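# Sort loose wooden strips into rows by colour

## Task

Put every loose wooden strip into the existing row that matches its colour, then release the grippers once all are sorted.

## Robot and tools

Robot: two arms, left_arm and right_arm, each with six joints and a parallel gripper. The two head cameras are cam_head_left and cam_head_right, each 504x504 pixels. Every execute_actions result includes their images unless you set "pictures": false.

Scene frame: the origin sits on the table surface midway between the arms. +x points out across the table, +z points up, and left_arm is on the +y side. The arm names do not tell you which side of an image something is on. The state line reports each gripper's end_effector_position in metres and its end_effector_quat_wxyz in this frame. That point lies between the finger pads, roughly 1 cm short of the fingertips. The reported position can be somewhat wrong, more so when the arm is stretched far. The fingers point along the gripper's +z axis and close along its y axis.

Tool execute_actions. Its "actions" list holds at most one entry.
- An empty list only reads the state back.
- A motion entry is {"rows": [...], "steps": n}, where n runs from 1 to 15 and defaults to 15. Each step is 1/30 s. Row k is applied on step k, and the final row keeps being used if n is larger than the number of rows.
- A wait entry is {"steps": n} with n up to 300. It commands nothing and returns after n steps counted from the previous result. Your own thinking time counts toward those steps.
- If a call is rejected, nothing is sent to the robot.

Every row is one flat list of 14 numbers, even when only one arm should move. The order is: left_arm waist, shoulder, elbow, wrist pitch, wrist yaw, wrist roll, opening; then the same seven values for right_arm. The joint values are absolute target angles in radians, in the same form Joint positions prints them. They are not offsets.

Stated joint ranges, the same for both arms:
- waist -2.880 to 2.880
- shoulder 0.000 to 3.142
- elbow 0.000 to 3.019
- wrist pitch -1.693 to 1.571
- wrist yaw -1.571 to 1.571
- wrist roll -2.094 to 2.094

The real end stops can differ from these by up to 0.019 rad. A call is refused if a target goes more than 0.019 rad beyond a stated end and also lies farther out than that joint's last reported angle. A target past the real stop is clipped to the stop. The result then reports "joint sent to its limit", possibly about an earlier action. If that message does not appear, it does not prove there is more room.

Opening is an absolute value from -1 (closed) to +1 (fully open, pad gap 0.094 m).

Speed limits: at each step, each joint's target is held within a set distance of its measured angle. Those distances are waist 0.264, shoulder 0.32, elbow 0.276, wrist pitch 0.33, wrist yaw 0.186 and wrist roll 0.522 rad. The whole arm's targets are also scaled back so the gripper is never asked to move more than 70 mm from where it is. Large moves therefore take several actions.

Between calls, including while you think, the arms keep heading for the last row you sent. They stop pursuing it once everything has nearly stopped moving, whether it arrived, is crawling or is blocked, or once any step is HELD. After that, only a new action moves them further. Fingers that are still in motion finish their travel.

Result lines:
- Joint positions and Joint velocities list each arm's six joints (rad, rad/s), followed by the pad gap (m, m/s).
- grip_measured is the measured finger opening on the same -1..1 scale you command. Each gripper may be off by about 1 mm, by a fixed amount per gripper.
- "joint command not followed" means a clearance check changed or blocked some joint targets; everything else in the row was still applied.
- HELD marks steps where all or part of your row was not sent.
- MOTOR HOT appears once a motor reaches 85 °C. OVER-TEMPERATURE FAULT means a motor hit 100 °C; that arm then goes limp and drops whatever it holds until it cools.

Gripping: apart from values near ±1, the fingers move toward the opening you write. To hold a strip, keep commanding about 0.03 below the current grip_measured; a smaller margin gives a lighter grip. Pad force tops out at roughly 50–62 N and is lower for parts under about 2 mm thick. It can spike briefly on first contact. Holding a load heats the motors, even during pauses, so do not keep holding longer than you need to.

Tool zoom_image: pass "camera" (cam_head_left or cam_head_right) and "region" [x0, y0, x1, y1] in image pixels, with (0,0) at the top-left. The region can be at most 504 by 504. It returns an enlarged view of that camera's latest image. The approximate intrinsics (fx≈fy≈466.8, cx≈251, cy≈252, strong radial distortion) can help relate pixels to directions.

Tool finished_scene: pass "scene", the number of the current scene. It ends that scene for good, reports whether the goal was met, and gives the next task if there is one. Call it only after every strip is in its matching row, both grippers have let go, and things have settled. Replying without any tool call ends everything.

Avoid:
- knocking or placing anything off the table, which fails the task
- letting the arms collide or press hard against each other
- dropping or slipping strips, slamming, and hard shoves against objects

Brief outside tugs on a held part, or pushes on loose objects, can happen, so check the images after each move. Quick, smooth motion with little wasted effort is preferred.

Each tool is called after "Emit:" as a command line: name --argument value for each argument, lists and objects as JSON in quotes; but a table of rows of numbers goes row by row, as --pt "numbers of a row", without its own name.

## Session

Emit:
execute_actions --actions '[]'

Scene clock: 0.00 s of 5700.00 s.
left_arm: end_effector_position=(+0.2044, +0.6524, +0.3944) grip_measured=+1.000 end_effector_quat_wxyz=(-0.006, +0.386, +0.902, +0.192) | right_arm: end_effector_position=(+0.3109, -0.0480, +0.1205) grip_measured=+1.000 end_effector_quat_wxyz=(+0.544, +0.046, +0.760, +0.353)
Joint positions: left_arm=[ 1.16   1.237  1.534 -1.487 -0.074  1.822  0.094] | right_arm=[1.025 1.475 0.303 0.984 0.55  0.736 0.094]
Joint velocities: left_arm=[ 0.005 -0.015 -0.022 -0.002  0.022 -0.066  0.   ] | right_arm=[ 0.005 -0.024 -0.012 -0.022 -0.022  0.037  0.   ]
Motor temperatures (°C, as the motors report them): left_arm=[23 22 24 23 25 22] | right_arm=[23 23 26 24 26 23]

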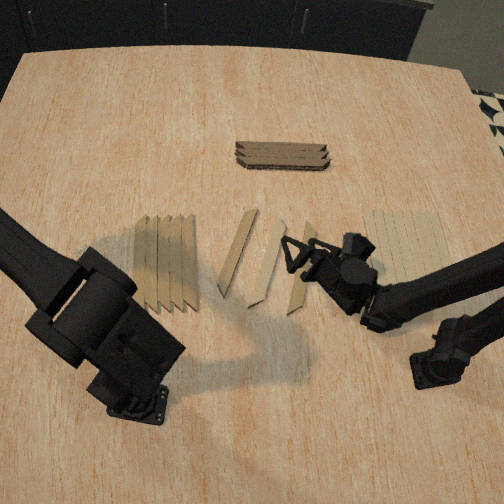

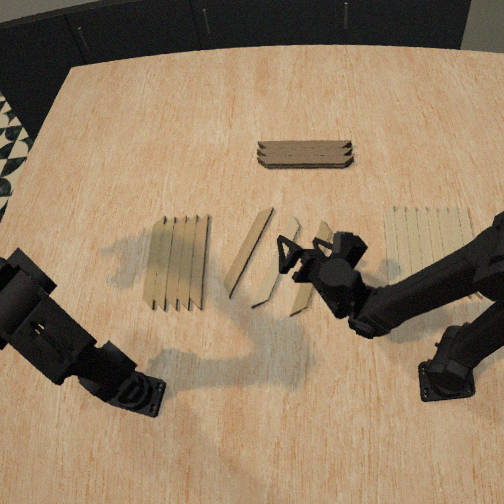

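Emit:
execute_actions --actions '[{"rows":[[0,1.0,1.0,-1.57,0,0,1,0,1.0,1.0,-1.57,0,0,1]]}]' --pictures false

Emit:
execute_actions --actions '[{"steps":90}]'

Emit:
execute_actions --actions '[{"rows":[[1.2,1.571,1.0,-1.0,0,0,1,-1.2,1.7,1.3,-1.17,0,0,1]]}]' --pictures false

Emit:
execute_actions --actions '[{"steps":75}]'

Emit:
zoom_image --camera "cam_head_left" --region '[120,120,480,340]'

Emit:
zoom_image --camera "cam_head_right" --region '[120,120,480,340]'

Scene clock: 9.03 s of 5700.00 s.
left_arm: end_effector_position=(+0.2453, +0.3278, +0.2305) grip_measured=+1.000 end_effector_quat_wxyz=(-0.007, +0.342, +0.940, -0.002) | right_arm: end_effector_position=(+0.4300, -0.0899, +0.2955) grip_measured=+1.000 end_effector_quat_wxyz=(+0.611, -0.114, +0.731, +0.280)
Joint positions: left_arm=[ 0.291  1.018  0.986 -1.553 -0.002  0.829  0.094] | right_arm=[0.589 1.086 0.601 0.388 0.052 0.281 0.094]
Joint velocities: left_arm=[-2.877 -0.005 -0.012  0.002 -0.051 -2.85   0.   ] | right_arm=[-1.079 -0.464  0.745 -1.316 -0.374 -0.681  0.   ]
Motor temperatures (°C, as the motors report them): left_arm=[23 22 26 23 25 22] | right_arm=[23 23 26 24 26 23]
Steps of this call (steps 1 to 90: nothing new was sent; then 5.53 s passed at rest; steps 91 to 105: all 15 steps of this action). Readings (joint positions):
91: left_arm=[1.151 1.228 1.517 -1.487 -0.064 1.785] | right_arm=[1.017 1.466 0.309 0.959 0.516 0.708]
92: left_arm=[1.131 1.207 1.478 -1.489 -0.051 1.739] | right_arm=[0.996 1.447 0.320 0.913 0.476 0.672]
94: left_arm=[1.058 1.151 1.377 -1.502 -0.031 1.645] | right_arm=[0.940 1.392 0.354 0.829 0.402 0.604]
98: left_arm=[0.860 1.053 1.170 -1.524 -0.010 1.441] | right_arm=[0.821 1.261 0.437 0.679 0.262 0.473]
105: the state above

Scene clock: 12.03 s of 5700.00 s.
left_arm: end_effector_position=(+0.2424, +0.2512, +0.2322) grip_measured=+1.000 end_effector_quat_wxyz=(-0.005, +0.088, +0.996, -0.001) | right_arm: end_effector_position=(+0.2829, -0.3641, +0.2269) grip_measured=+1.000 end_effector_quat_wxyz=(-0.013, -0.013, +1.000, -0.001)
Joint positions: left_arm=[-0.004  1.011  0.986 -1.556  0.002  0.012  0.094] | right_arm=[-0.011  1.004  0.968 -1.561  0.002  0.012  0.094]
Joint velocities: left_arm=[ 0.015  0.005 -0.022 -0.002 -0.051  0.066  0.   ] | right_arm=[-0.024 -0.005 -0.002  0.002  0.007  0.095  0.   ]
Motor temperatures (°C, as the motors report them): left_arm=[23 22 27 23 25 22] | right_arm=[23 23 27 24 26 23]
Steps of this call (steps 1 to 45: the robot went on to your last target; steps 46 to 90: nothing new was sent). Readings (joint positions):
1: left_arm=[0.193 1.018 0.986 -1.553 -0.002 0.731] | right_arm=[0.552 1.072 0.627 0.343 0.040 0.259]
2: left_arm=[0.101 1.017 0.986 -1.553 0.001 0.633] | right_arm=[0.514 1.061 0.654 0.297 0.031 0.239]
4: left_arm=[-0.018 1.017 0.986 -1.553 0.007 0.439] | right_arm=[0.436 1.045 0.708 0.204 0.019 0.203]
8: left_arm=[-0.024 1.013 0.986 -1.556 0.004 0.188] | right_arm=[0.272 1.033 0.814 0.003 0.007 0.144]
90: the state above
All arms were judged still, so your last target was given up. Only a new action makes them travel on or press farther. Fingers that are still opening or closing keep moving.

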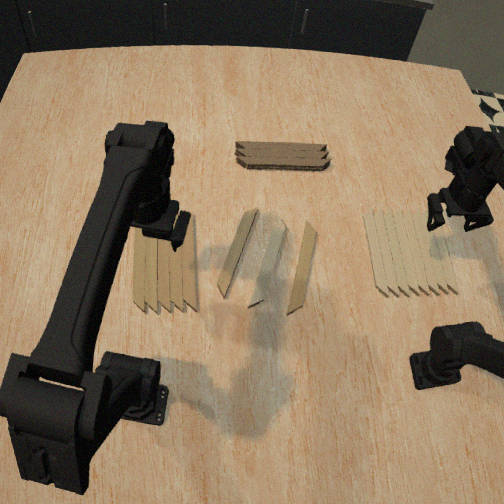

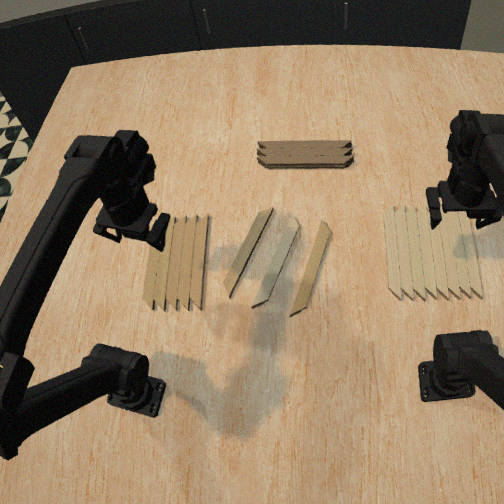

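Scene clock: 12.53 s of 5700.00 s.
left_arm: end_effector_position=(+0.3481, +0.4541, +0.0624) grip_measured=+1.000 end_effector_quat_wxyz=(-0.020, -0.204, +0.979, -0.007) | right_arm: end_effector_position=(+0.4356, -0.5559, +0.1391) grip_measured=+1.000 end_effector_quat_wxyz=(+0.009, +0.217, +0.976, -0.001)
Joint positions: left_arm=[ 0.583  1.546  0.987 -1.054  0.005  0.012  0.094] | right_arm=[-0.475  1.54   1.204 -1.217 -0.002  0.011  0.094]
Joint velocities: left_arm=[ 1.656  0.591  0.022  0.354 -0.007 -0.037  0.   ] | right_arm=[-1.138  1.128  0.085  0.247 -0.007 -0.066  0.   ]
Motor temperatures (°C, as the motors report them): left_arm=[23 22 27 23 25 22] | right_arm=[23 23 27 24 26 23]
Steps of this call (steps 1 to 15: all 15 steps of this action). Readings (joint positions):
1: left_arm=[0.006 1.019 0.986 -1.536 0.005 0.012] | right_arm=[-0.019 1.010 0.971 -1.546 -0.001 0.011]
2: left_arm=[0.032 1.037 0.987 -1.495 0.006 0.012] | right_arm=[-0.039 1.026 0.982 -1.513 -0.002 0.011]
4: left_arm=[0.103 1.103 0.987 -1.405 0.006 0.012] | right_arm=[-0.096 1.086 1.021 -1.440 -0.002 0.011]
8: left_arm=[0.256 1.281 0.987 -1.230 0.006 0.012] | right_arm=[-0.226 1.242 1.114 -1.323 -0.002 0.011]
15: the state above

Scene clock: 15.03 s of 5700.00 s.
left_arm: end_effector_position=(+0.1931, +0.6399, +0.0488) grip_measured=+1.000 end_effector_quat_wxyz=(-0.015, -0.492, +0.870, -0.008) | right_arm: end_effector_position=(+0.2224, -0.8054, +0.0831) grip_measured=+1.000 end_effector_quat_wxyz=(-0.025, +0.550, +0.834, +0.015)
Joint positions: left_arm=[ 1.197  1.581  0.987 -1.01  -0.001  0.009  0.094] | right_arm=[-1.204  1.714  1.262 -1.176  0.001  0.011  0.094]
Joint velocities: left_arm=[-0.024 -0.005 -0.012  0.002 -0.037 -0.022  0.   ] | right_arm=[-0.005 -0.015  0.007  0.002  0.007  0.051  0.   ]
Motor temperatures (°C, as the motors report them): left_arm=[23 23 27 23 25 22] | right_arm=[23 24 28 24 26 23]
Steps of this call (steps 1 to 45: the robot went on to your last target; steps 46 to 75: nothing new was sent). Readings (joint positions):
1: left_arm=[0.640 1.563 0.987 -1.044 0.005 0.012] | right_arm=[-0.515 1.577 1.207 -1.208 -0.002 0.011]
2: left_arm=[0.700 1.574 0.987 -1.036 0.005 0.012] | right_arm=[-0.556 1.611 1.208 -1.202 -0.002 0.011]
4: left_arm=[0.823 1.581 0.987 -1.025 0.004 0.012] | right_arm=[-0.644 1.664 1.208 -1.192 -0.002 0.011]
8: left_arm=[1.074 1.581 0.987 -1.015 0.003 0.012] | right_arm=[-0.833 1.716 1.208 -1.184 -0.002 0.011]
75: the state above
All arms were judged still, so your last target was given up. Only a new action makes them travel on or press farther. Fingers that are still opening or closing keep moving.

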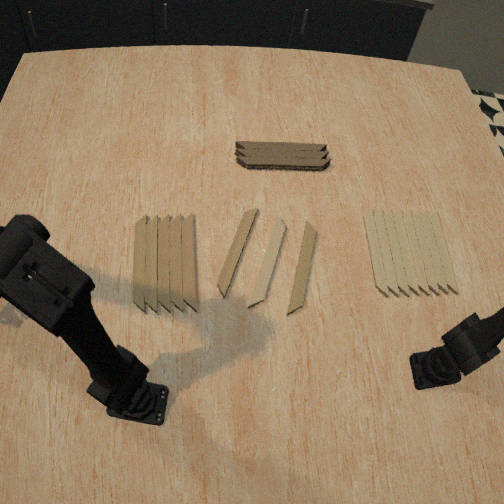

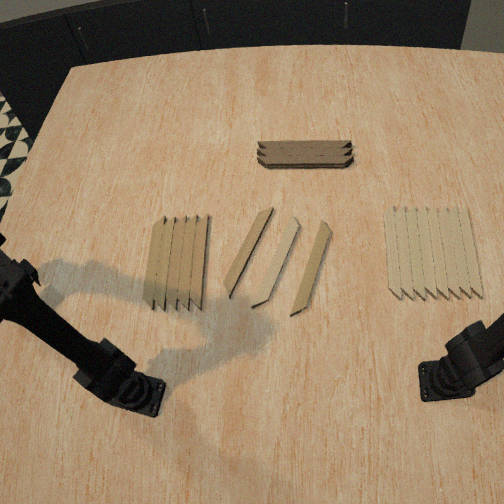

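Region (120, 120, 480, 340) of cam_head_left's 504x504 image, scaled by 1.400, with more detail than that image has.

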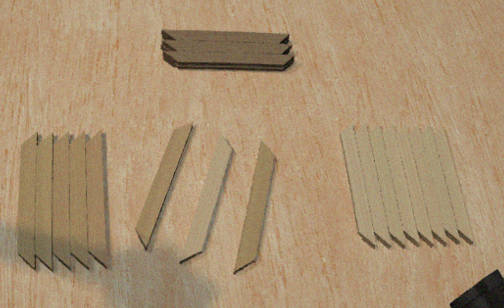

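Region (120, 120, 480, 340) of cam_head_right's 504x504 image, scaled by 1.400, with more detail than that image has.

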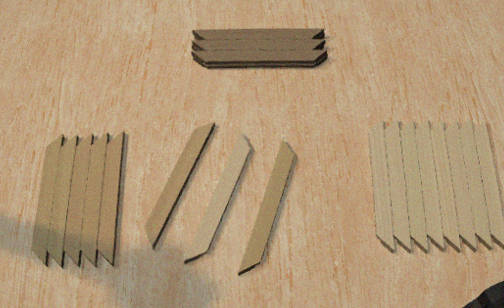

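Emit:
execute_actions --actions '[{"rows":[[-0.41,1.571,1.0,-0.97,0,-0.24,0.2,-0.6,1.4,1.0,-1.17,0,0,0.2]]}]' --pictures false

Emit:
execute_actions --actions '[{"steps":60}]'

Emit:
zoom_image --camera "cam_head_left" --region '[130,160,330,330]'

Emit:
zoom_image --camera "cam_head_right" --region '[140,160,340,330]'

Scene clock: 36.03 s of 5700.00 s.
left_arm: end_effector_position=(+0.3843, +0.3956, +0.0487) grip_measured=+0.203 end_effector_quat_wxyz=(-0.003, -0.219, +0.976, +0.002) | right_arm: end_effector_position=(+0.3648, -0.5649, +0.1247) grip_measured=+0.203 end_effector_quat_wxyz=(+0.010, +0.264, +0.965, +0.001)
Joint positions: left_arm=[ 0.411  1.581  0.987 -0.982 -0.003 -0.191  0.056] | right_arm=[-0.575  1.404  1.016 -1.164 -0.006  0.009  0.057]
Joint velocities: left_arm=[-1.832 -0.005  0.022 -0.002 -0.022 -0.139  0.001] | right_arm=[ 0.728 -0.112 -0.027 -0.027 -0.095 -0.037 -0.   ]
Motor temperatures (°C, as the motors report them): left_arm=[23 23 27 23 25 22] | right_arm=[23 25 30 24 26 23]
Steps of this call (steps 1 to 90: nothing new was sent; then 17.50 s passed at rest; steps 91 to 105: all 15 steps of this action). Readings (joint positions):
91: left_arm=[1.185 1.581 0.987 -1.008 -0.006 -0.016] | right_arm=[-1.198 1.706 1.248 -1.170 0.003 0.011]
92: left_arm=[1.161 1.581 0.987 -1.004 -0.008 -0.044] | right_arm=[-1.186 1.685 1.217 -1.163 0.005 0.011]
94: left_arm=[1.074 1.581 0.987 -0.996 -0.008 -0.087] | right_arm=[-1.135 1.624 1.141 -1.163 0.005 0.011]
98: left_arm=[0.845 1.581 0.987 -0.987 -0.006 -0.144] | right_arm=[-0.956 1.501 1.040 -1.164 0.005 0.011]
105: the state above

Scene clock: 38.03 s of 5700.00 s.
left_arm: end_effector_position=(+0.3333, +0.0734, +0.0486) grip_measured=+0.203 end_effector_quat_wxyz=(-0.002, +0.169, +0.986, +0.000) | right_arm: end_effector_position=(+0.3560, -0.5691, +0.1209) grip_measured=+0.203 end_effector_quat_wxyz=(+0.004, +0.273, +0.962, -0.000)
Joint positions: left_arm=[-0.407  1.581  0.987 -0.979  0.001 -0.228  0.056] | right_arm=[-0.594  1.401  1.002 -1.164 -0.001  0.008  0.057]
Joint velocities: left_arm=[-0.015 -0.015  0.017 -0.012  0.007  0.022 -0.001] | right_arm=[-0.005  0.015  0.012 -0.012  0.022 -0.022  0.   ]
Motor temperatures (°C, as the motors report them): left_arm=[23 23 27 23 25 22] | right_arm=[23 25 30 24 26 23]
Steps of this call (steps 1 to 45: the robot went on to your last target; steps 46 to 60: nothing new was sent). Readings (joint positions):
1: left_arm=[0.349 1.581 0.987 -0.982 -0.003 -0.195] | right_arm=[-0.557 1.401 1.013 -1.164 -0.007 0.008]
2: left_arm=[0.286 1.581 0.987 -0.982 -0.003 -0.198] | right_arm=[-0.554 1.401 1.011 -1.164 -0.007 0.008]
4: left_arm=[0.161 1.581 0.987 -0.982 -0.003 -0.204] | right_arm=[-0.566 1.401 1.006 -1.164 -0.004 0.008]
8: left_arm=[-0.090 1.581 0.987 -0.982 -0.002 -0.210] | right_arm=[-0.592 1.401 1.002 -1.164 -0.001 0.008]
60: the state above
All arms were judged still, so your last target was given up. Only a new action makes them travel on or press farther. Fingers that are still opening or closing keep moving.

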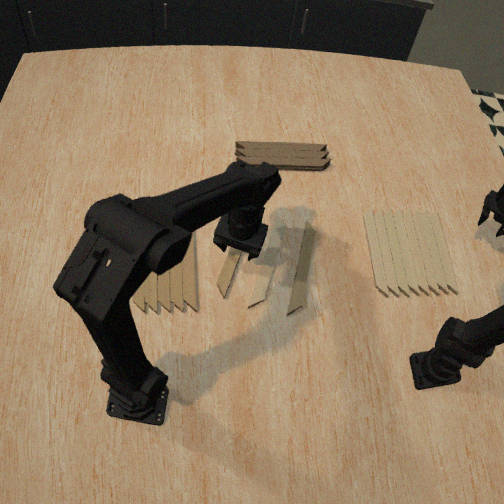

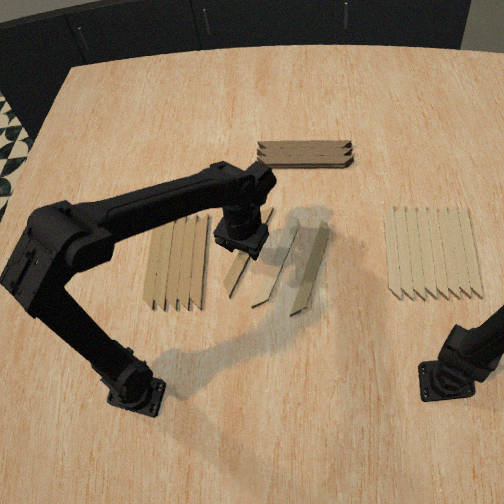

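Region (130, 160, 330, 330) of cam_head_left's 504x504 image, scaled by 2.520, with more detail than that image has; it fills the top 428 rows of this view, and the rest is white.

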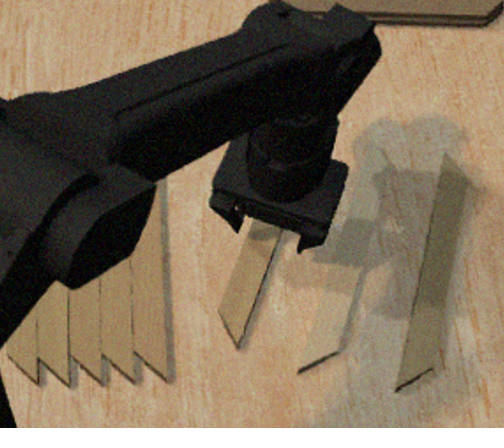

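Region (140, 160, 340, 330) of cam_head_right's 504x504 image, scaled by 2.520, with more detail than that image has; it fills the top 428 rows of this view, and the rest is white.

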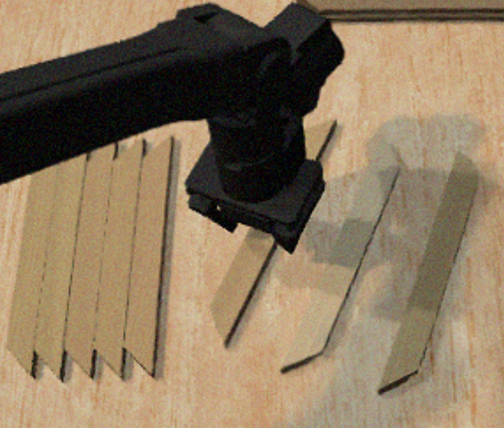

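Emit:
execute_actions --actions '[{"rows":[[-0.41,1.621,0.963,-0.883,0,-0.24,0.2,-0.6,1.4,1.0,-1.17,0,0,0.2]]}]' --pictures false

Emit:
execute_actions --actions '[{"steps":15}]'

Emit:
zoom_image --camera "cam_head_left" --region '[130,160,330,330]'

Emit:
zoom_image --camera "cam_head_right" --region '[140,160,340,330]'

Scene clock: 44.97 s of 5700.00 s.
left_arm: end_effector_position=(+0.3378, +0.0705, +0.0305) grip_measured=+0.203 end_effector_quat_wxyz=(+0.012, +0.169, +0.985, -0.006) | right_arm: end_effector_position=(+0.3560, -0.5691, +0.1209) grip_measured=+0.203 end_effector_quat_wxyz=(+0.004, +0.273, +0.962, -0.000)
Joint positions: left_arm=[-0.407  1.607  0.96  -0.898  0.001 -0.228  0.056] | right_arm=[-0.594  1.401  1.002 -1.164 -0.001  0.008  0.057]
Joint velocities: left_arm=[ 0.005  0.005  0.002  0.007 -0.022  0.007  0.001] | right_arm=[ 0.005 -0.005 -0.017 -0.012 -0.037 -0.022  0.   ]
Motor temperatures (°C, as the motors report them): left_arm=[23 23 27 23 25 22] | right_arm=[23 24 29 24 26 23]
Steps of this call (steps 1 to 90: nothing new was sent; then 3.43 s passed at rest; steps 91 to 105: all 15 steps of this action). Readings (joint positions):
91: left_arm=[-0.407 1.582 0.982 -0.963 0.001 -0.228] | right_arm=[-0.594 1.401 1.002 -1.164 -0.001 0.008]
92: left_arm=[-0.407 1.583 0.977 -0.937 0.001 -0.228] | right_arm=[-0.594 1.401 1.002 -1.164 -0.001 0.008]
94: left_arm=[-0.407 1.592 0.970 -0.910 0.001 -0.228] | right_arm=[-0.594 1.401 1.002 -1.164 -0.001 0.008]
98: left_arm=[-0.407 1.606 0.962 -0.899 0.001 -0.228] | right_arm=[-0.594 1.401 1.002 -1.164 -0.001 0.008]
105: the state above

Scene clock: 45.47 s of 5700.00 s.
left_arm: end_effector_position=(+0.3378, +0.0705, +0.0305) grip_measured=+0.203 end_effector_quat_wxyz=(+0.012, +0.169, +0.985, -0.006) | right_arm: end_effector_position=(+0.3560, -0.5691, +0.1209) grip_measured=+0.203 end_effector_quat_wxyz=(+0.004, +0.273, +0.962, -0.000)
Joint positions: left_arm=[-0.407  1.607  0.96  -0.898  0.001 -0.228  0.056] | right_arm=[-0.594  1.401  1.002 -1.164 -0.001  0.008  0.057]
Joint velocities: left_arm=[ 0.005 -0.005  0.037 -0.007 -0.007 -0.022 -0.   ] | right_arm=[ 0.015  0.005 -0.012  0.007 -0.051  0.051  0.001]
Motor temperatures (°C, as the motors report them): left_arm=[23 23 27 23 25 22] | right_arm=[23 24 29 24 26 23]
Steps of this call (steps 1 to 15: the robot went on to your last target). Readings (joint positions):
1: left_arm=[-0.407 1.607 0.960 -0.898 0.001 -0.228] | right_arm=[-0.594 1.401 1.002 -1.164 -0.001 0.008]
2: left_arm=[-0.407 1.607 0.960 -0.898 0.001 -0.228] | right_arm=[-0.594 1.401 1.002 -1.164 -0.001 0.008]
4: left_arm=[-0.407 1.607 0.960 -0.898 0.001 -0.228] | right_arm=[-0.594 1.401 1.002 -1.164 -0.001 0.008]
8: left_arm=[-0.407 1.607 0.960 -0.898 0.001 -0.228] | right_arm=[-0.594 1.401 1.002 -1.164 -0.001 0.008]
15: the state above
All arms were judged still, so your last target was given up. Only a new action makes them travel on or press farther. Fingers that are still opening or closing keep moving.

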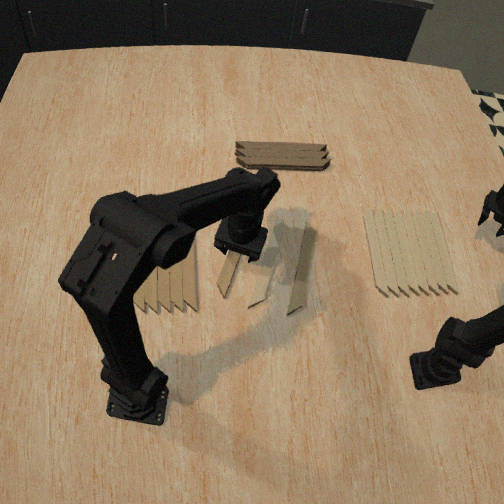

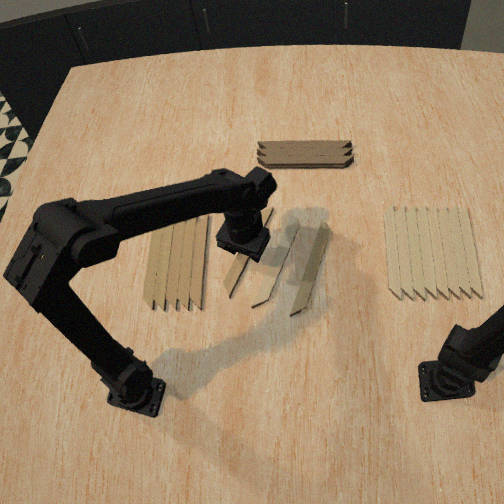

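Region (130, 160, 330, 330) of cam_head_left's 504x504 image, scaled by 2.520, with more detail than that image has; it fills the top 428 rows of this view, and the rest is white.

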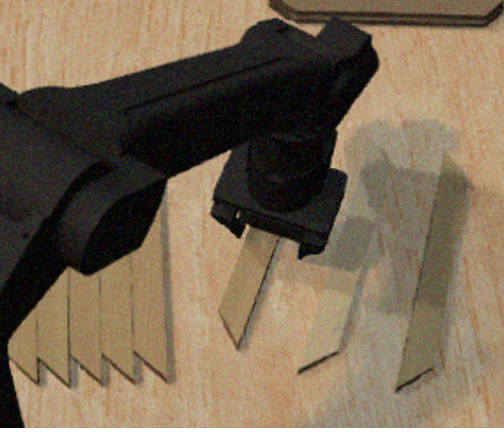

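Region (140, 160, 340, 330) of cam_head_right's 504x504 image, scaled by 2.520, with more detail than that image has; it fills the top 428 rows of this view, and the rest is white.

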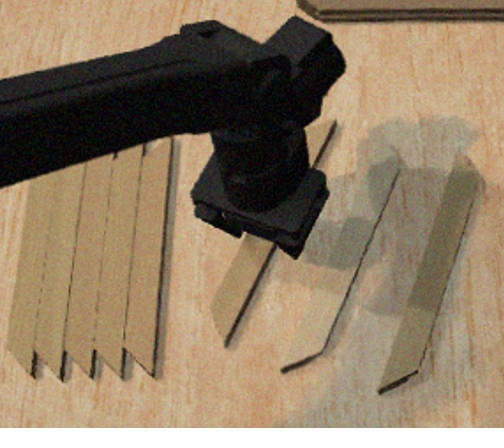

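Emit:
execute_actions --actions '[{"rows":[[-0.39,1.647,0.938,-0.865,0,-0.2,0.2,-0.6,1.4,1.0,-1.17,0,0,0.2]]}]' --pictures false

Emit:
execute_actions --actions '[{"rows":[[-0.39,1.647,0.938,-0.865,0,-0.2,-0.55,-0.6,1.4,1.0,-1.17,0,0,0.2]]}]'

Scene clock: 48.30 s of 5700.00 s.
left_arm: end_effector_position=(+0.3360, +0.0771, +0.0191) grip_measured=+0.202 end_effector_quat_wxyz=(+0.006, +0.170, +0.985, -0.004) | right_arm: end_effector_position=(+0.3560, -0.5691, +0.1209) grip_measured=+0.203 end_effector_quat_wxyz=(+0.004, +0.273, +0.962, -0.000)
Joint positions: left_arm=[-0.396  1.622  0.942 -0.875  0.003 -0.214  0.056] | right_arm=[-0.594  1.401  1.002 -1.164 -0.001  0.008  0.057]
Joint velocities: left_arm=[ 0.005 -0.005 -0.027 -0.012 -0.037  0.022  0.001] | right_arm=[ 0.005 -0.005 -0.012 -0.032 -0.007 -0.022 -0.   ]
Motor temperatures (°C, as the motors report them): left_arm=[23 23 27 23 25 22] | right_arm=[23 24 29 24 26 23]
Steps of this call (steps 1 to 70: nothing new was sent; steps 71 to 85: all 15 steps of this action). Readings (joint positions):
71: left_arm=[-0.407 1.608 0.958 -0.893 0.001 -0.225] | right_arm=[-0.594 1.401 1.002 -1.164 -0.001 0.008]
72: left_arm=[-0.406 1.610 0.954 -0.887 0.001 -0.223] | right_arm=[-0.594 1.401 1.002 -1.164 -0.001 0.008]
74: left_arm=[-0.402 1.617 0.946 -0.881 0.001 -0.219] | right_arm=[-0.594 1.401 1.002 -1.164 -0.001 0.008]
78: left_arm=[-0.396 1.622 0.942 -0.876 0.003 -0.215] | right_arm=[-0.594 1.401 1.002 -1.164 -0.001 0.008]
85: the state above

Scene clock: 48.80 s of 5700.00 s.
left_arm: end_effector_position=(+0.3359, +0.0769, +0.0191) grip_measured=-0.426 end_effector_quat_wxyz=(+0.006, +0.171, +0.985, -0.005) | right_arm: end_effector_position=(+0.3560, -0.5691, +0.1209) grip_measured=+0.203 end_effector_quat_wxyz=(+0.004, +0.273, +0.962, -0.000)
Joint positions: left_arm=[-0.396  1.622  0.942 -0.875  0.004 -0.212  0.027] | right_arm=[-0.594  1.401  1.002 -1.164 -0.001  0.008  0.057]
Joint velocities: left_arm=[ 0.005 -0.005 -0.012 -0.007 -0.007  0.022 -0.001] | right_arm=[-0.005 -0.005  0.027  0.027 -0.037 -0.007 -0.001]
Motor temperatures (°C, as the motors report them): left_arm=[23 23 27 23 25 22] | right_arm=[23 24 29 24 26 23]
Steps of this call (steps 1 to 15: all 15 steps of this action). Readings (joint positions):
1: left_arm=[-0.396 1.622 0.942 -0.875 0.004 -0.214] | right_arm=[-0.594 1.401 1.002 -1.164 -0.001 0.008]
2: left_arm=[-0.396 1.622 0.942 -0.875 0.004 -0.213] | right_arm=[-0.594 1.401 1.002 -1.164 -0.001 0.008]
4: left_arm=[-0.396 1.622 0.942 -0.875 0.004 -0.212] | right_arm=[-0.594 1.401 1.002 -1.164 -0.001 0.008]
8: left_arm=[-0.396 1.622 0.942 -0.875 0.004 -0.212] | right_arm=[-0.594 1.401 1.002 -1.164 -0.001 0.008]
15: the state above

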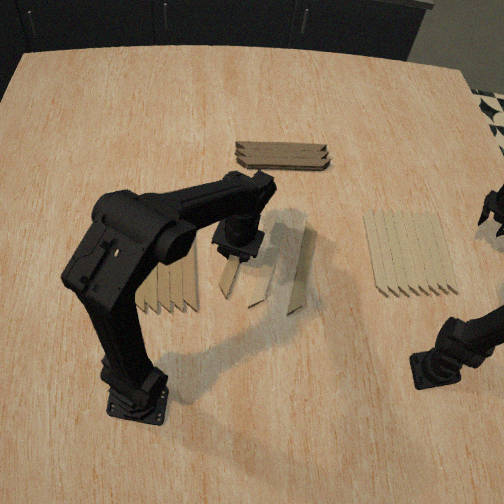

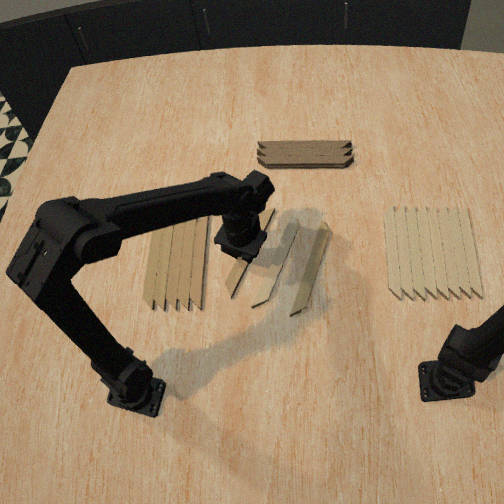

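Emit:
execute_actions --actions '[{"rows":[[-0.39,1.58,0.938,-0.9,0,-0.2,-0.47,-0.6,1.4,1.0,-1.17,0,0,0.2],[-0.39,1.56,0.93,-0.9,0,-0.2,-0.47,-0.6,1.4,1.0,-1.17,0,0,0.2],[-0.39,1.54,0.92,-0.9,0,-0.2,-0.47,-0.6,1.4,1.0,-1.17,0,0,0.2],[-0.37,1.52,0.9,-0.9,0,-0.3,-0.47,-0.6,1.4,1.0,-1.17,0,0,0.2],[-0.35,1.5,0.87,-0.9,0,-0.4,-0.47,-0.6,1.4,1.0,-1.17,0,0,0.2],[-0.31,1.49,0.837,-0.91,0,-0.487,-0.47,-0.6,1.4,1.0,-1.17,0,0,0.2]]}]' --pictures false

Emit:
execute_actions --actions '[{"steps":15}]'

Emit:
zoom_image --camera "cam_head_right" --region '[140,160,340,330]'

Scene clock: 54.97 s of 5700.00 s.
left_arm: end_effector_position=(+0.3142, +0.1311, +0.0357) grip_measured=-0.426 end_effector_quat_wxyz=(+0.007, +0.006, +1.000, -0.003) | right_arm: end_effector_position=(+0.3560, -0.5691, +0.1209) grip_measured=+0.203 end_effector_quat_wxyz=(+0.004, +0.273, +0.962, -0.000)
Joint positions: left_arm=[-0.303  1.484  0.831 -0.901 -0.    -0.451  0.027] | right_arm=[-0.594  1.401  1.002 -1.164 -0.001  0.008  0.057]
Joint velocities: left_arm=[-0.015 -0.015 -0.027  0.002 -0.037 -0.242 -0.002] | right_arm=[-0.034 -0.015 -0.007 -0.007 -0.095 -0.022 -0.   ]
Motor temperatures (°C, as the motors report them): left_arm=[23 23 27 23 25 22] | right_arm=[23 24 29 24 26 23]
Steps of this call (steps 1 to 15: the robot went on to your last target; steps 16 to 90: nothing new was sent; then 2.67 s passed at rest; steps 91 to 105: all 15 steps of this action). Readings (joint positions):
91: left_arm=[-0.396 1.620 0.942 -0.877 0.003 -0.212] | right_arm=[-0.594 1.401 1.002 -1.164 -0.001 0.008]
92: left_arm=[-0.396 1.615 0.939 -0.879 0.003 -0.212] | right_arm=[-0.594 1.401 1.002 -1.164 -0.001 0.008]
94: left_arm=[-0.394 1.590 0.923 -0.882 0.003 -0.223] | right_arm=[-0.594 1.401 1.002 -1.164 -0.001 0.008]
98: left_arm=[-0.348 1.503 0.852 -0.893 0.003 -0.357] | right_arm=[-0.594 1.401 1.002 -1.164 -0.001 0.008]
105: the state above

Scene clock: 55.47 s of 5700.00 s.
left_arm: end_effector_position=(+0.3142, +0.1311, +0.0357) grip_measured=-0.426 end_effector_quat_wxyz=(+0.007, -0.005, +1.000, -0.004) | right_arm: end_effector_position=(+0.3560, -0.5691, +0.1209) grip_measured=+0.203 end_effector_quat_wxyz=(+0.004, +0.273, +0.962, -0.000)
Joint positions: left_arm=[-0.303  1.484  0.831 -0.901 -0.    -0.474  0.027] | right_arm=[-0.594  1.401  1.002 -1.164 -0.001  0.008  0.057]
Joint velocities: left_arm=[-0.015 -0.005  0.017 -0.007 -0.022  0.037 -0.002] | right_arm=[ 0.005 -0.015  0.007 -0.022  0.022  0.037 -0.   ]
Motor temperatures (°C, as the motors report them): left_arm=[23 23 27 23 25 22] | right_arm=[23 24 29 24 26 23]
Steps of this call (steps 1 to 15: the robot went on to your last target). Readings (joint positions):
1: left_arm=[-0.303 1.484 0.831 -0.901 -0.000 -0.456] | right_arm=[-0.594 1.401 1.002 -1.164 -0.001 0.008]
2: left_arm=[-0.303 1.484 0.831 -0.901 -0.000 -0.460] | right_arm=[-0.594 1.401 1.002 -1.164 -0.001 0.008]
4: left_arm=[-0.303 1.484 0.831 -0.901 -0.000 -0.465] | right_arm=[-0.594 1.401 1.002 -1.164 -0.001 0.008]
8: left_arm=[-0.303 1.484 0.831 -0.901 -0.000 -0.471] | right_arm=[-0.594 1.401 1.002 -1.164 -0.001 0.008]
15: the state above

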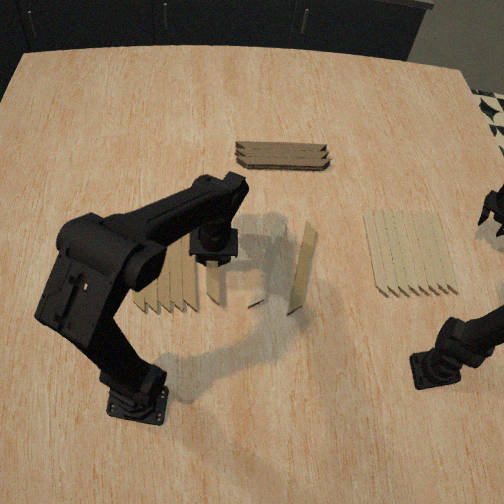

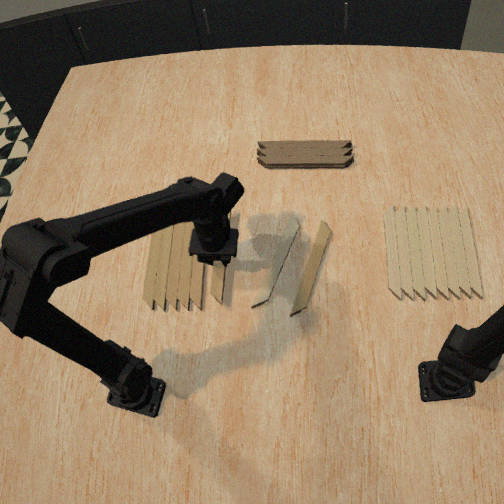

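Region (140, 160, 340, 330) of cam_head_right's 504x504 image, scaled by 2.520, with more detail than that image has; it fills the top 428 rows of this view, and the rest is white.

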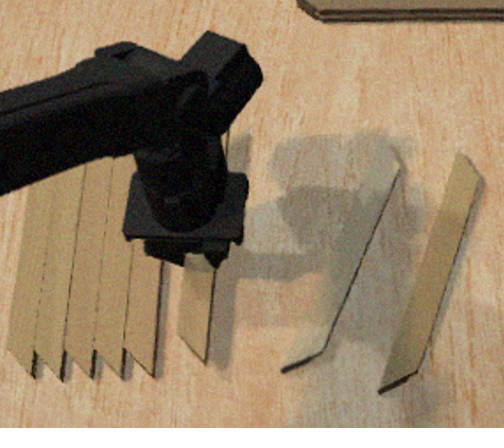

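Need x about 1 cm less; lowering by elbow only does that.

Emit:
execute_actions --actions '[{"rows":[[-0.31,1.49,0.785,-0.87,0,-0.475,-0.47,-0.6,1.4,1.0,-1.17,0,0,0.2]]}]'

Emit:
zoom_image --camera "cam_head_right" --region '[140,160,340,330]'

Scene clock: 58.20 s of 5700.00 s.
left_arm: end_effector_position=(+0.2943, +0.1410, +0.0195) grip_measured=-0.426 end_effector_quat_wxyz=(-0.009, -0.006, +1.000, +0.005) | right_arm: end_effector_position=(+0.3560, -0.5691, +0.1209) grip_measured=+0.203 end_effector_quat_wxyz=(+0.004, +0.273, +0.962, -0.000)
Joint positions: left_arm=[-0.303  1.484  0.776 -0.882 -0.    -0.475  0.027] | right_arm=[-0.594  1.401  1.002 -1.164 -0.001  0.008  0.057]
Joint velocities: left_arm=[-0.024 -0.015 -0.022 -0.007 -0.051 -0.022 -0.002] | right_arm=[-0.005 -0.024  0.002 -0.002 -0.007 -0.007 -0.   ]
Motor temperatures (°C, as the motors report them): left_arm=[23 23 27 23 25 22] | right_arm=[23 24 29 24 26 23]
Steps of this call (steps 1 to 15: the robot went on to your last target; steps 16 to 67: nothing new was sent; steps 68 to 82: all 15 steps of this action). Readings (joint positions):
68: left_arm=[-0.303 1.484 0.826 -0.896 -0.000 -0.475] | right_arm=[-0.594 1.401 1.002 -1.164 -0.001 0.008]
69: left_arm=[-0.303 1.484 0.817 -0.888 -0.000 -0.475] | right_arm=[-0.594 1.401 1.002 -1.164 -0.001 0.008]
71: left_arm=[-0.303 1.484 0.795 -0.884 -0.000 -0.475] | right_arm=[-0.594 1.401 1.002 -1.164 -0.001 0.008]
75: left_arm=[-0.303 1.484 0.776 -0.884 -0.000 -0.475] | right_arm=[-0.594 1.401 1.002 -1.164 -0.001 0.008]
82: the state above

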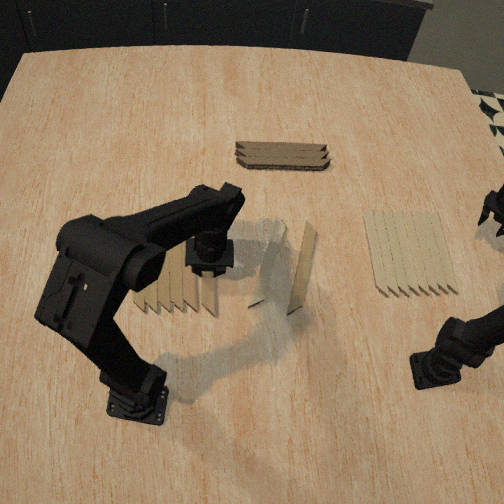

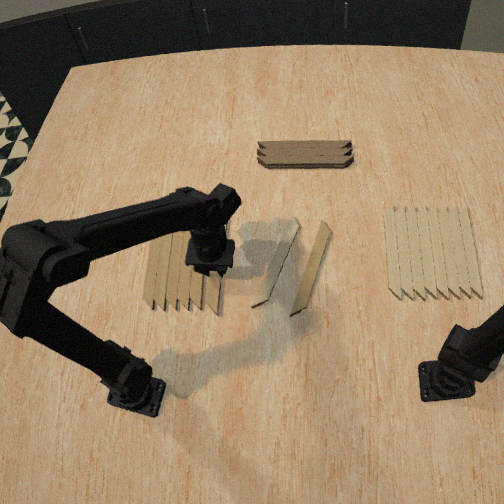

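Region (140, 160, 340, 330) of cam_head_right's 504x504 image, scaled by 2.520, with more detail than that image has; it fills the top 428 rows of this view, and the rest is white.

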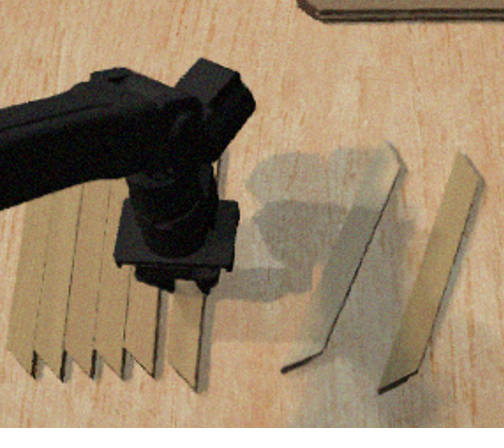

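Emit:
execute_actions --actions '[{"rows":[[-0.31,1.49,0.79,-0.82,0,-0.475,-0.47,0.765,1.59,1.04,-0.98,0,-2.07,0.2]]}]'

Emit:
execute_actions --actions '[{"rows":[[-0.31,1.49,0.79,-0.82,0,-0.475,-0.3,0.765,1.59,1.04,-0.98,0,-2.07,0.2]],"steps":8}]' --pictures false

Emit:
execute_actions --actions '[{"rows":[[-0.31,1.42,0.83,-0.93,0,-0.475,-0.3,0.765,1.59,1.04,-0.98,0,-2.07,0.2]]}]' --pictures false

Emit:
execute_actions --actions '[{"rows":[[0.9,1.3,0.83,-0.93,0,-0.475,-0.3,0.765,1.59,1.04,-0.98,0,-2.07,0.2]]}]' --pictures false

Emit:
execute_actions --actions '[{"steps":20}]'

Emit:
zoom_image --camera "cam_head_left" --region '[130,160,370,330]'

Emit:
zoom_image --camera "cam_head_right" --region '[140,160,380,330]'

Scene clock: 73.33 s of 5700.00 s.
left_arm: end_effector_position=(+0.3047, +0.1359, +0.0194) grip_measured=-0.426 end_effector_quat_wxyz=(+0.012, -0.006, +1.000, -0.006) | right_arm: end_effector_position=(+0.4405, -0.3121, +0.0484) grip_measured=+0.203 end_effector_quat_wxyz=(-0.007, -0.479, +0.878, +0.001)
Joint positions: left_arm=[-0.303  1.484  0.776 -0.835 -0.    -0.475  0.027] | right_arm=[ 0.101  1.595  1.003 -0.991  0.004 -0.849  0.057]
Joint velocities: left_arm=[ 0.005 -0.005  0.012 -0.027  0.007  0.037 -0.   ] | right_arm=[ 1.685  0.005 -0.002  0.017  0.081 -1.81   0.   ]
Motor temperatures (°C, as the motors report them): left_arm=[23 23 27 23 25 22] | right_arm=[23 24 29 24 26 23]
Steps of this call (steps 1 to 15: the robot went on to your last target; steps 16 to 90: nothing new was sent; then 11.63 s passed at rest; steps 91 to 105: all 15 steps of this action). Readings (joint positions):
91: left_arm=[-0.303 1.484 0.776 -0.874 -0.000 -0.475] | right_arm=[-0.584 1.406 1.002 -1.150 0.003 -0.033]
92: left_arm=[-0.303 1.484 0.776 -0.861 -0.000 -0.475] | right_arm=[-0.564 1.417 1.002 -1.123 0.006 -0.086]
94: left_arm=[-0.303 1.484 0.776 -0.841 -0.000 -0.475] | right_arm=[-0.492 1.456 1.003 -1.072 0.006 -0.193]
98: left_arm=[-0.303 1.484 0.776 -0.835 -0.000 -0.475] | right_arm=[-0.296 1.545 1.003 -1.017 0.006 -0.426]
105: the state above

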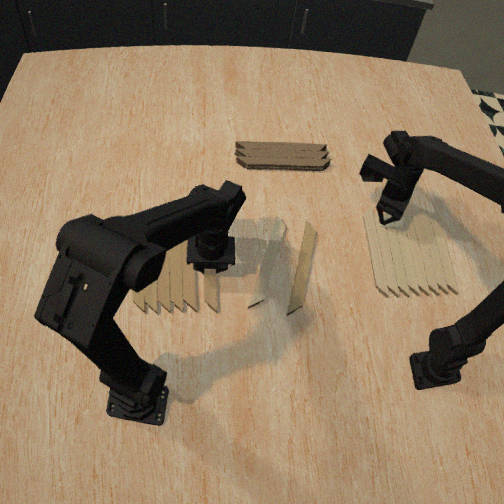

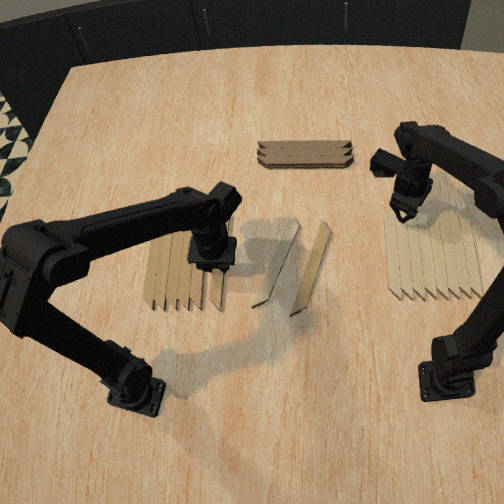

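Scene clock: 73.60 s of 5700.00 s.
left_arm: end_effector_position=(+0.3047, +0.1359, +0.0194) grip_measured=-0.303 end_effector_quat_wxyz=(+0.012, -0.006, +1.000, -0.006) | right_arm: end_effector_position=(+0.3699, -0.1333, +0.0484) grip_measured=+0.203 end_effector_quat_wxyz=(+0.004, +0.828, -0.560, -0.000)
Joint positions: left_arm=[-0.303  1.484  0.776 -0.835 -0.    -0.475  0.033] | right_arm=[ 0.57   1.595  1.003 -0.986  0.002 -1.333  0.057]
Joint velocities: left_arm=[-0.005 -0.005 -0.022  0.012 -0.037 -0.022 -0.001] | right_arm=[ 1.724 -0.005  0.002  0.002  0.022 -1.707  0.   ]
Motor temperatures (°C, as the motors report them): left_arm=[23 23 27 23 25 22] | right_arm=[23 24 29 24 26 23]
Steps of this call (steps 1 to 8: all 8 steps of this action). Readings (joint positions):
1: left_arm=[-0.303 1.484 0.776 -0.835 -0.000 -0.475] | right_arm=[0.159 1.595 1.003 -0.990 0.003 -0.909]
2: left_arm=[-0.303 1.484 0.776 -0.835 -0.000 -0.475] | right_arm=[0.218 1.595 1.003 -0.988 0.003 -0.969]
4: left_arm=[-0.303 1.484 0.776 -0.835 -0.000 -0.475] | right_arm=[0.335 1.595 1.003 -0.988 0.002 -1.090]
8: the state above

Scene clock: 74.10 s of 5700.00 s.
left_arm: end_effector_position=(+0.3029, +0.1367, +0.0474) grip_measured=-0.302 end_effector_quat_wxyz=(+0.015, -0.006, +1.000, -0.007) | right_arm: end_effector_position=(+0.3154, -0.0704, +0.0484) grip_measured=+0.203 end_effector_quat_wxyz=(+0.002, +0.989, -0.147, -0.002)
Joint positions: left_arm=[-0.303  1.421  0.801 -0.917 -0.    -0.475  0.033] | right_arm=[ 0.77   1.595  1.003 -0.985 -0.001 -2.028  0.057]
Joint velocities: left_arm=[-0.005 -0.005 -0.007 -0.017  0.051 -0.022 -0.   ] | right_arm=[ 0.015 -0.024 -0.022 -0.007  0.037 -0.212 -0.001]
Motor temperatures (°C, as the motors report them): left_arm=[23 23 27 23 25 22] | right_arm=[23 24 29 24 26 23]
Steps of this call (steps 1 to 15: all 15 steps of this action). Readings (joint positions):
1: left_arm=[-0.303 1.481 0.779 -0.851 -0.000 -0.475] | right_arm=[0.628 1.595 1.003 -0.986 0.002 -1.410]
2: left_arm=[-0.303 1.474 0.782 -0.876 -0.000 -0.475] | right_arm=[0.684 1.595 1.003 -0.985 0.001 -1.505]
4: left_arm=[-0.303 1.452 0.786 -0.904 -0.000 -0.475] | right_arm=[0.773 1.595 1.003 -0.985 -0.004 -1.693]
8: left_arm=[-0.303 1.422 0.797 -0.916 -0.000 -0.475] | right_arm=[0.806 1.595 1.003 -0.985 -0.005 -1.910]
15: the state above

Scene clock: 74.60 s of 5700.00 s.
left_arm: end_effector_position=(+0.3109, +0.4542, +0.0854) grip_measured=-0.302 end_effector_quat_wxyz=(+0.074, -0.451, +0.890, -0.001) | right_arm: end_effector_position=(+0.3154, -0.0704, +0.0484) grip_measured=+0.203 end_effector_quat_wxyz=(+0.002, +0.991, -0.132, -0.002)
Joint positions: left_arm=[ 0.624  1.31   0.804 -0.917  0.002 -0.474  0.033] | right_arm=[ 0.77   1.595  1.003 -0.985 -0.001 -2.057  0.057]
Joint velocities: left_arm=[ 2.164 -0.015 -0.017  0.002 -0.051 -0.022 -0.002] | right_arm=[ 0.005 -0.005  0.002 -0.002 -0.007  0.022 -0.001]
Motor temperatures (°C, as the motors report them): left_arm=[23 23 27 23 25 22] | right_arm=[23 24 29 24 26 23]
Steps of this call (steps 1 to 15: all 15 steps of this action). Readings (joint positions):
1: left_arm=[-0.289 1.416 0.801 -0.917 0.006 -0.474] | right_arm=[0.770 1.595 1.003 -0.985 -0.001 -2.034]
2: left_arm=[-0.258 1.407 0.801 -0.917 0.008 -0.474] | right_arm=[0.770 1.595 1.003 -0.985 -0.001 -2.039]
4: left_arm=[-0.154 1.376 0.801 -0.917 0.008 -0.474] | right_arm=[0.770 1.595 1.003 -0.985 -0.001 -2.046]
8: left_arm=[0.113 1.322 0.802 -0.917 0.005 -0.474] | right_arm=[0.770 1.595 1.003 -0.985 -0.001 -2.053]
15: the state above

Scene clock: 75.27 s of 5700.00 s.
left_arm: end_effector_position=(+0.2540, +0.5371, +0.0854) grip_measured=-0.302 end_effector_quat_wxyz=(+0.073, -0.570, +0.818, +0.011) | right_arm: end_effector_position=(+0.3154, -0.0704, +0.0484) grip_measured=+0.203 end_effector_quat_wxyz=(+0.002, +0.991, -0.132, -0.002)
Joint positions: left_arm=[ 0.902  1.31   0.804 -0.917 -0.002 -0.474  0.033] | right_arm=[ 0.77   1.595  1.003 -0.985 -0.001 -2.058  0.057]
Joint velocities: left_arm=[ 0.005 -0.005 -0.012  0.012 -0.022  0.007 -0.   ] | right_arm=[ 0.015 -0.005  0.017  0.022  0.037 -0.007  0.   ]
Motor temperatures (°C, as the motors report them): left_arm=[23 23 27 23 25 22] | right_arm=[23 24 29 24 26 23]
Steps of this call (steps 1 to 20: the robot went on to your last target). Readings (joint positions):
1: left_arm=[0.697 1.310 0.804 -0.917 0.002 -0.474] | right_arm=[0.770 1.595 1.003 -0.985 -0.001 -2.057]
2: left_arm=[0.771 1.310 0.804 -0.917 0.001 -0.474] | right_arm=[0.770 1.595 1.003 -0.985 -0.001 -2.058]
4: left_arm=[0.892 1.310 0.804 -0.917 -0.004 -0.474] | right_arm=[0.770 1.595 1.003 -0.985 -0.001 -2.058]
8: left_arm=[0.938 1.310 0.804 -0.917 -0.005 -0.474] | right_arm=[0.770 1.595 1.003 -0.985 -0.001 -2.058]
20: the state above

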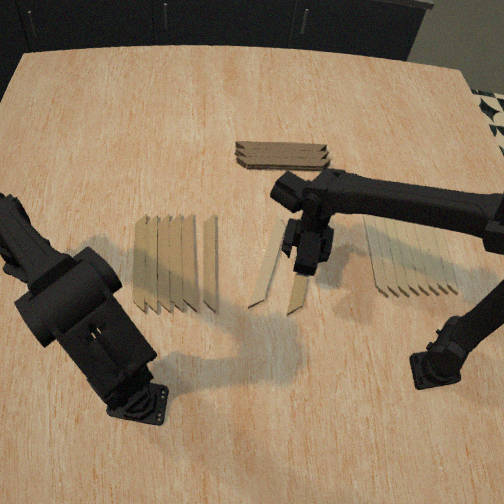

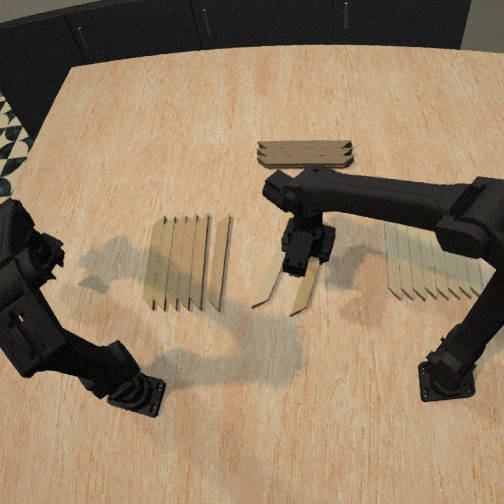

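Region (130, 160, 370, 330) of cam_head_left's 504x504 image, scaled by 2.100, with more detail than that image has; it fills the top 357 rows of this view, and the rest is white.

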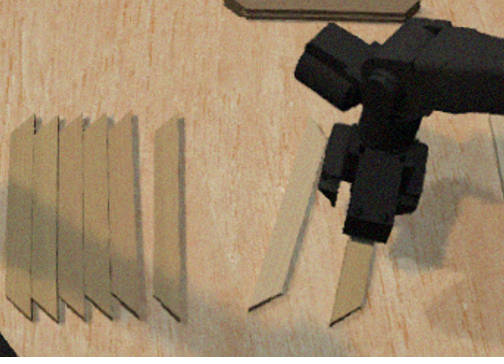

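Region (140, 160, 380, 330) of cam_head_right's 504x504 image, scaled by 2.100, with more detail than that image has; it fills the top 357 rows of this view, and the rest is white.

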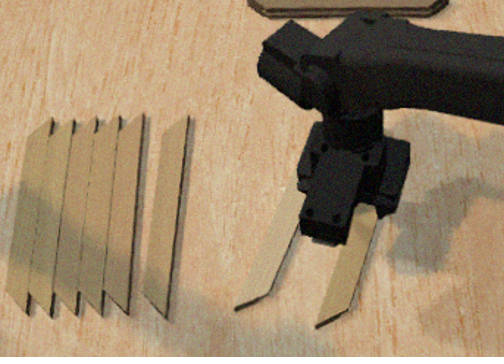

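Emit:
execute_actions --actions '[{"rows":[[0.9,1.3,0.83,-0.93,0,-0.475,-0.3,0.765,1.635,0.95,-0.89,0,-2.07,0.2]]}]'

Emit:
zoom_image --camera "cam_head_left" --region '[230,190,370,330]'

Emit:
zoom_image --camera "cam_head_right" --region '[240,190,380,330]'

Scene clock: 80.10 s of 5700.00 s.
left_arm: end_effector_position=(+0.2540, +0.5371, +0.0854) grip_measured=-0.302 end_effector_quat_wxyz=(+0.073, -0.570, +0.818, +0.011) | right_arm: end_effector_position=(+0.3093, -0.0769, +0.0175) grip_measured=+0.203 end_effector_quat_wxyz=(+0.005, +0.991, -0.132, -0.004)
Joint positions: left_arm=[ 0.902  1.31   0.804 -0.917 -0.002 -0.474  0.033] | right_arm=[ 0.77   1.63   0.947 -0.899 -0.001 -2.059  0.057]
Joint velocities: left_arm=[ 0.005 -0.015 -0.017  0.002 -0.007  0.037  0.   ] | right_arm=[ 0.005 -0.034 -0.007  0.007  0.037 -0.022 -0.   ]
Motor temperatures (°C, as the motors report them): left_arm=[23 23 28 23 25 22] | right_arm=[23 24 30 24 26 23]
Steps of this call (steps 1 to 15: the robot went on to your last target; steps 16 to 90: nothing new was sent; then 1.33 s passed at rest; steps 91 to 105: all 15 steps of this action). Readings (joint positions):
91: left_arm=[0.902 1.310 0.804 -0.917 -0.002 -0.474] | right_arm=[0.770 1.596 0.996 -0.967 -0.001 -2.059]
92: left_arm=[0.902 1.310 0.804 -0.917 -0.002 -0.474] | right_arm=[0.770 1.596 0.986 -0.939 -0.001 -2.059]
94: left_arm=[0.902 1.310 0.804 -0.917 -0.002 -0.474] | right_arm=[0.770 1.605 0.966 -0.911 -0.001 -2.059]
98: left_arm=[0.902 1.310 0.804 -0.917 -0.002 -0.474] | right_arm=[0.770 1.627 0.948 -0.903 -0.001 -2.059]
105: the state above

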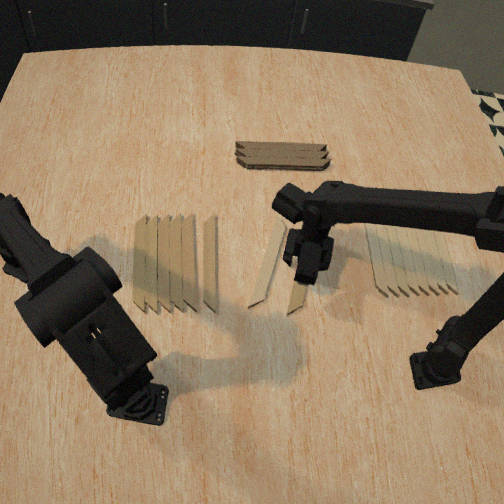

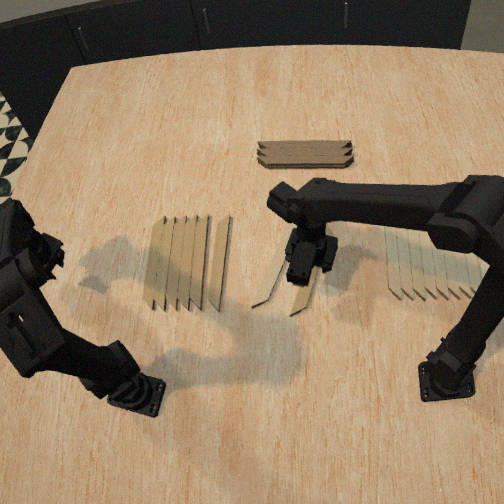

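Region (230, 190, 370, 330) of cam_head_left's 504x504 image, scaled by 3.600, with more detail than that image has.

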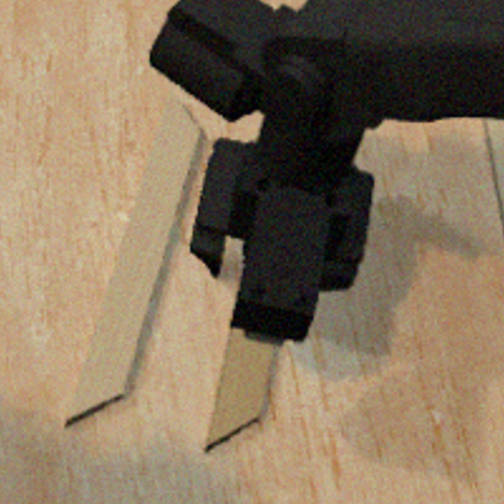

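Region (240, 190, 380, 330) of cam_head_right's 504x504 image, scaled by 3.600, with more detail than that image has.

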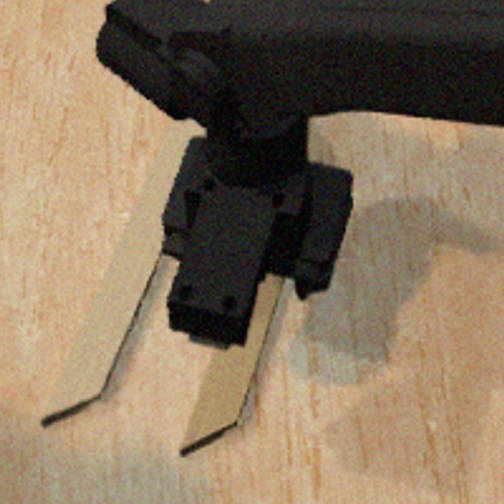

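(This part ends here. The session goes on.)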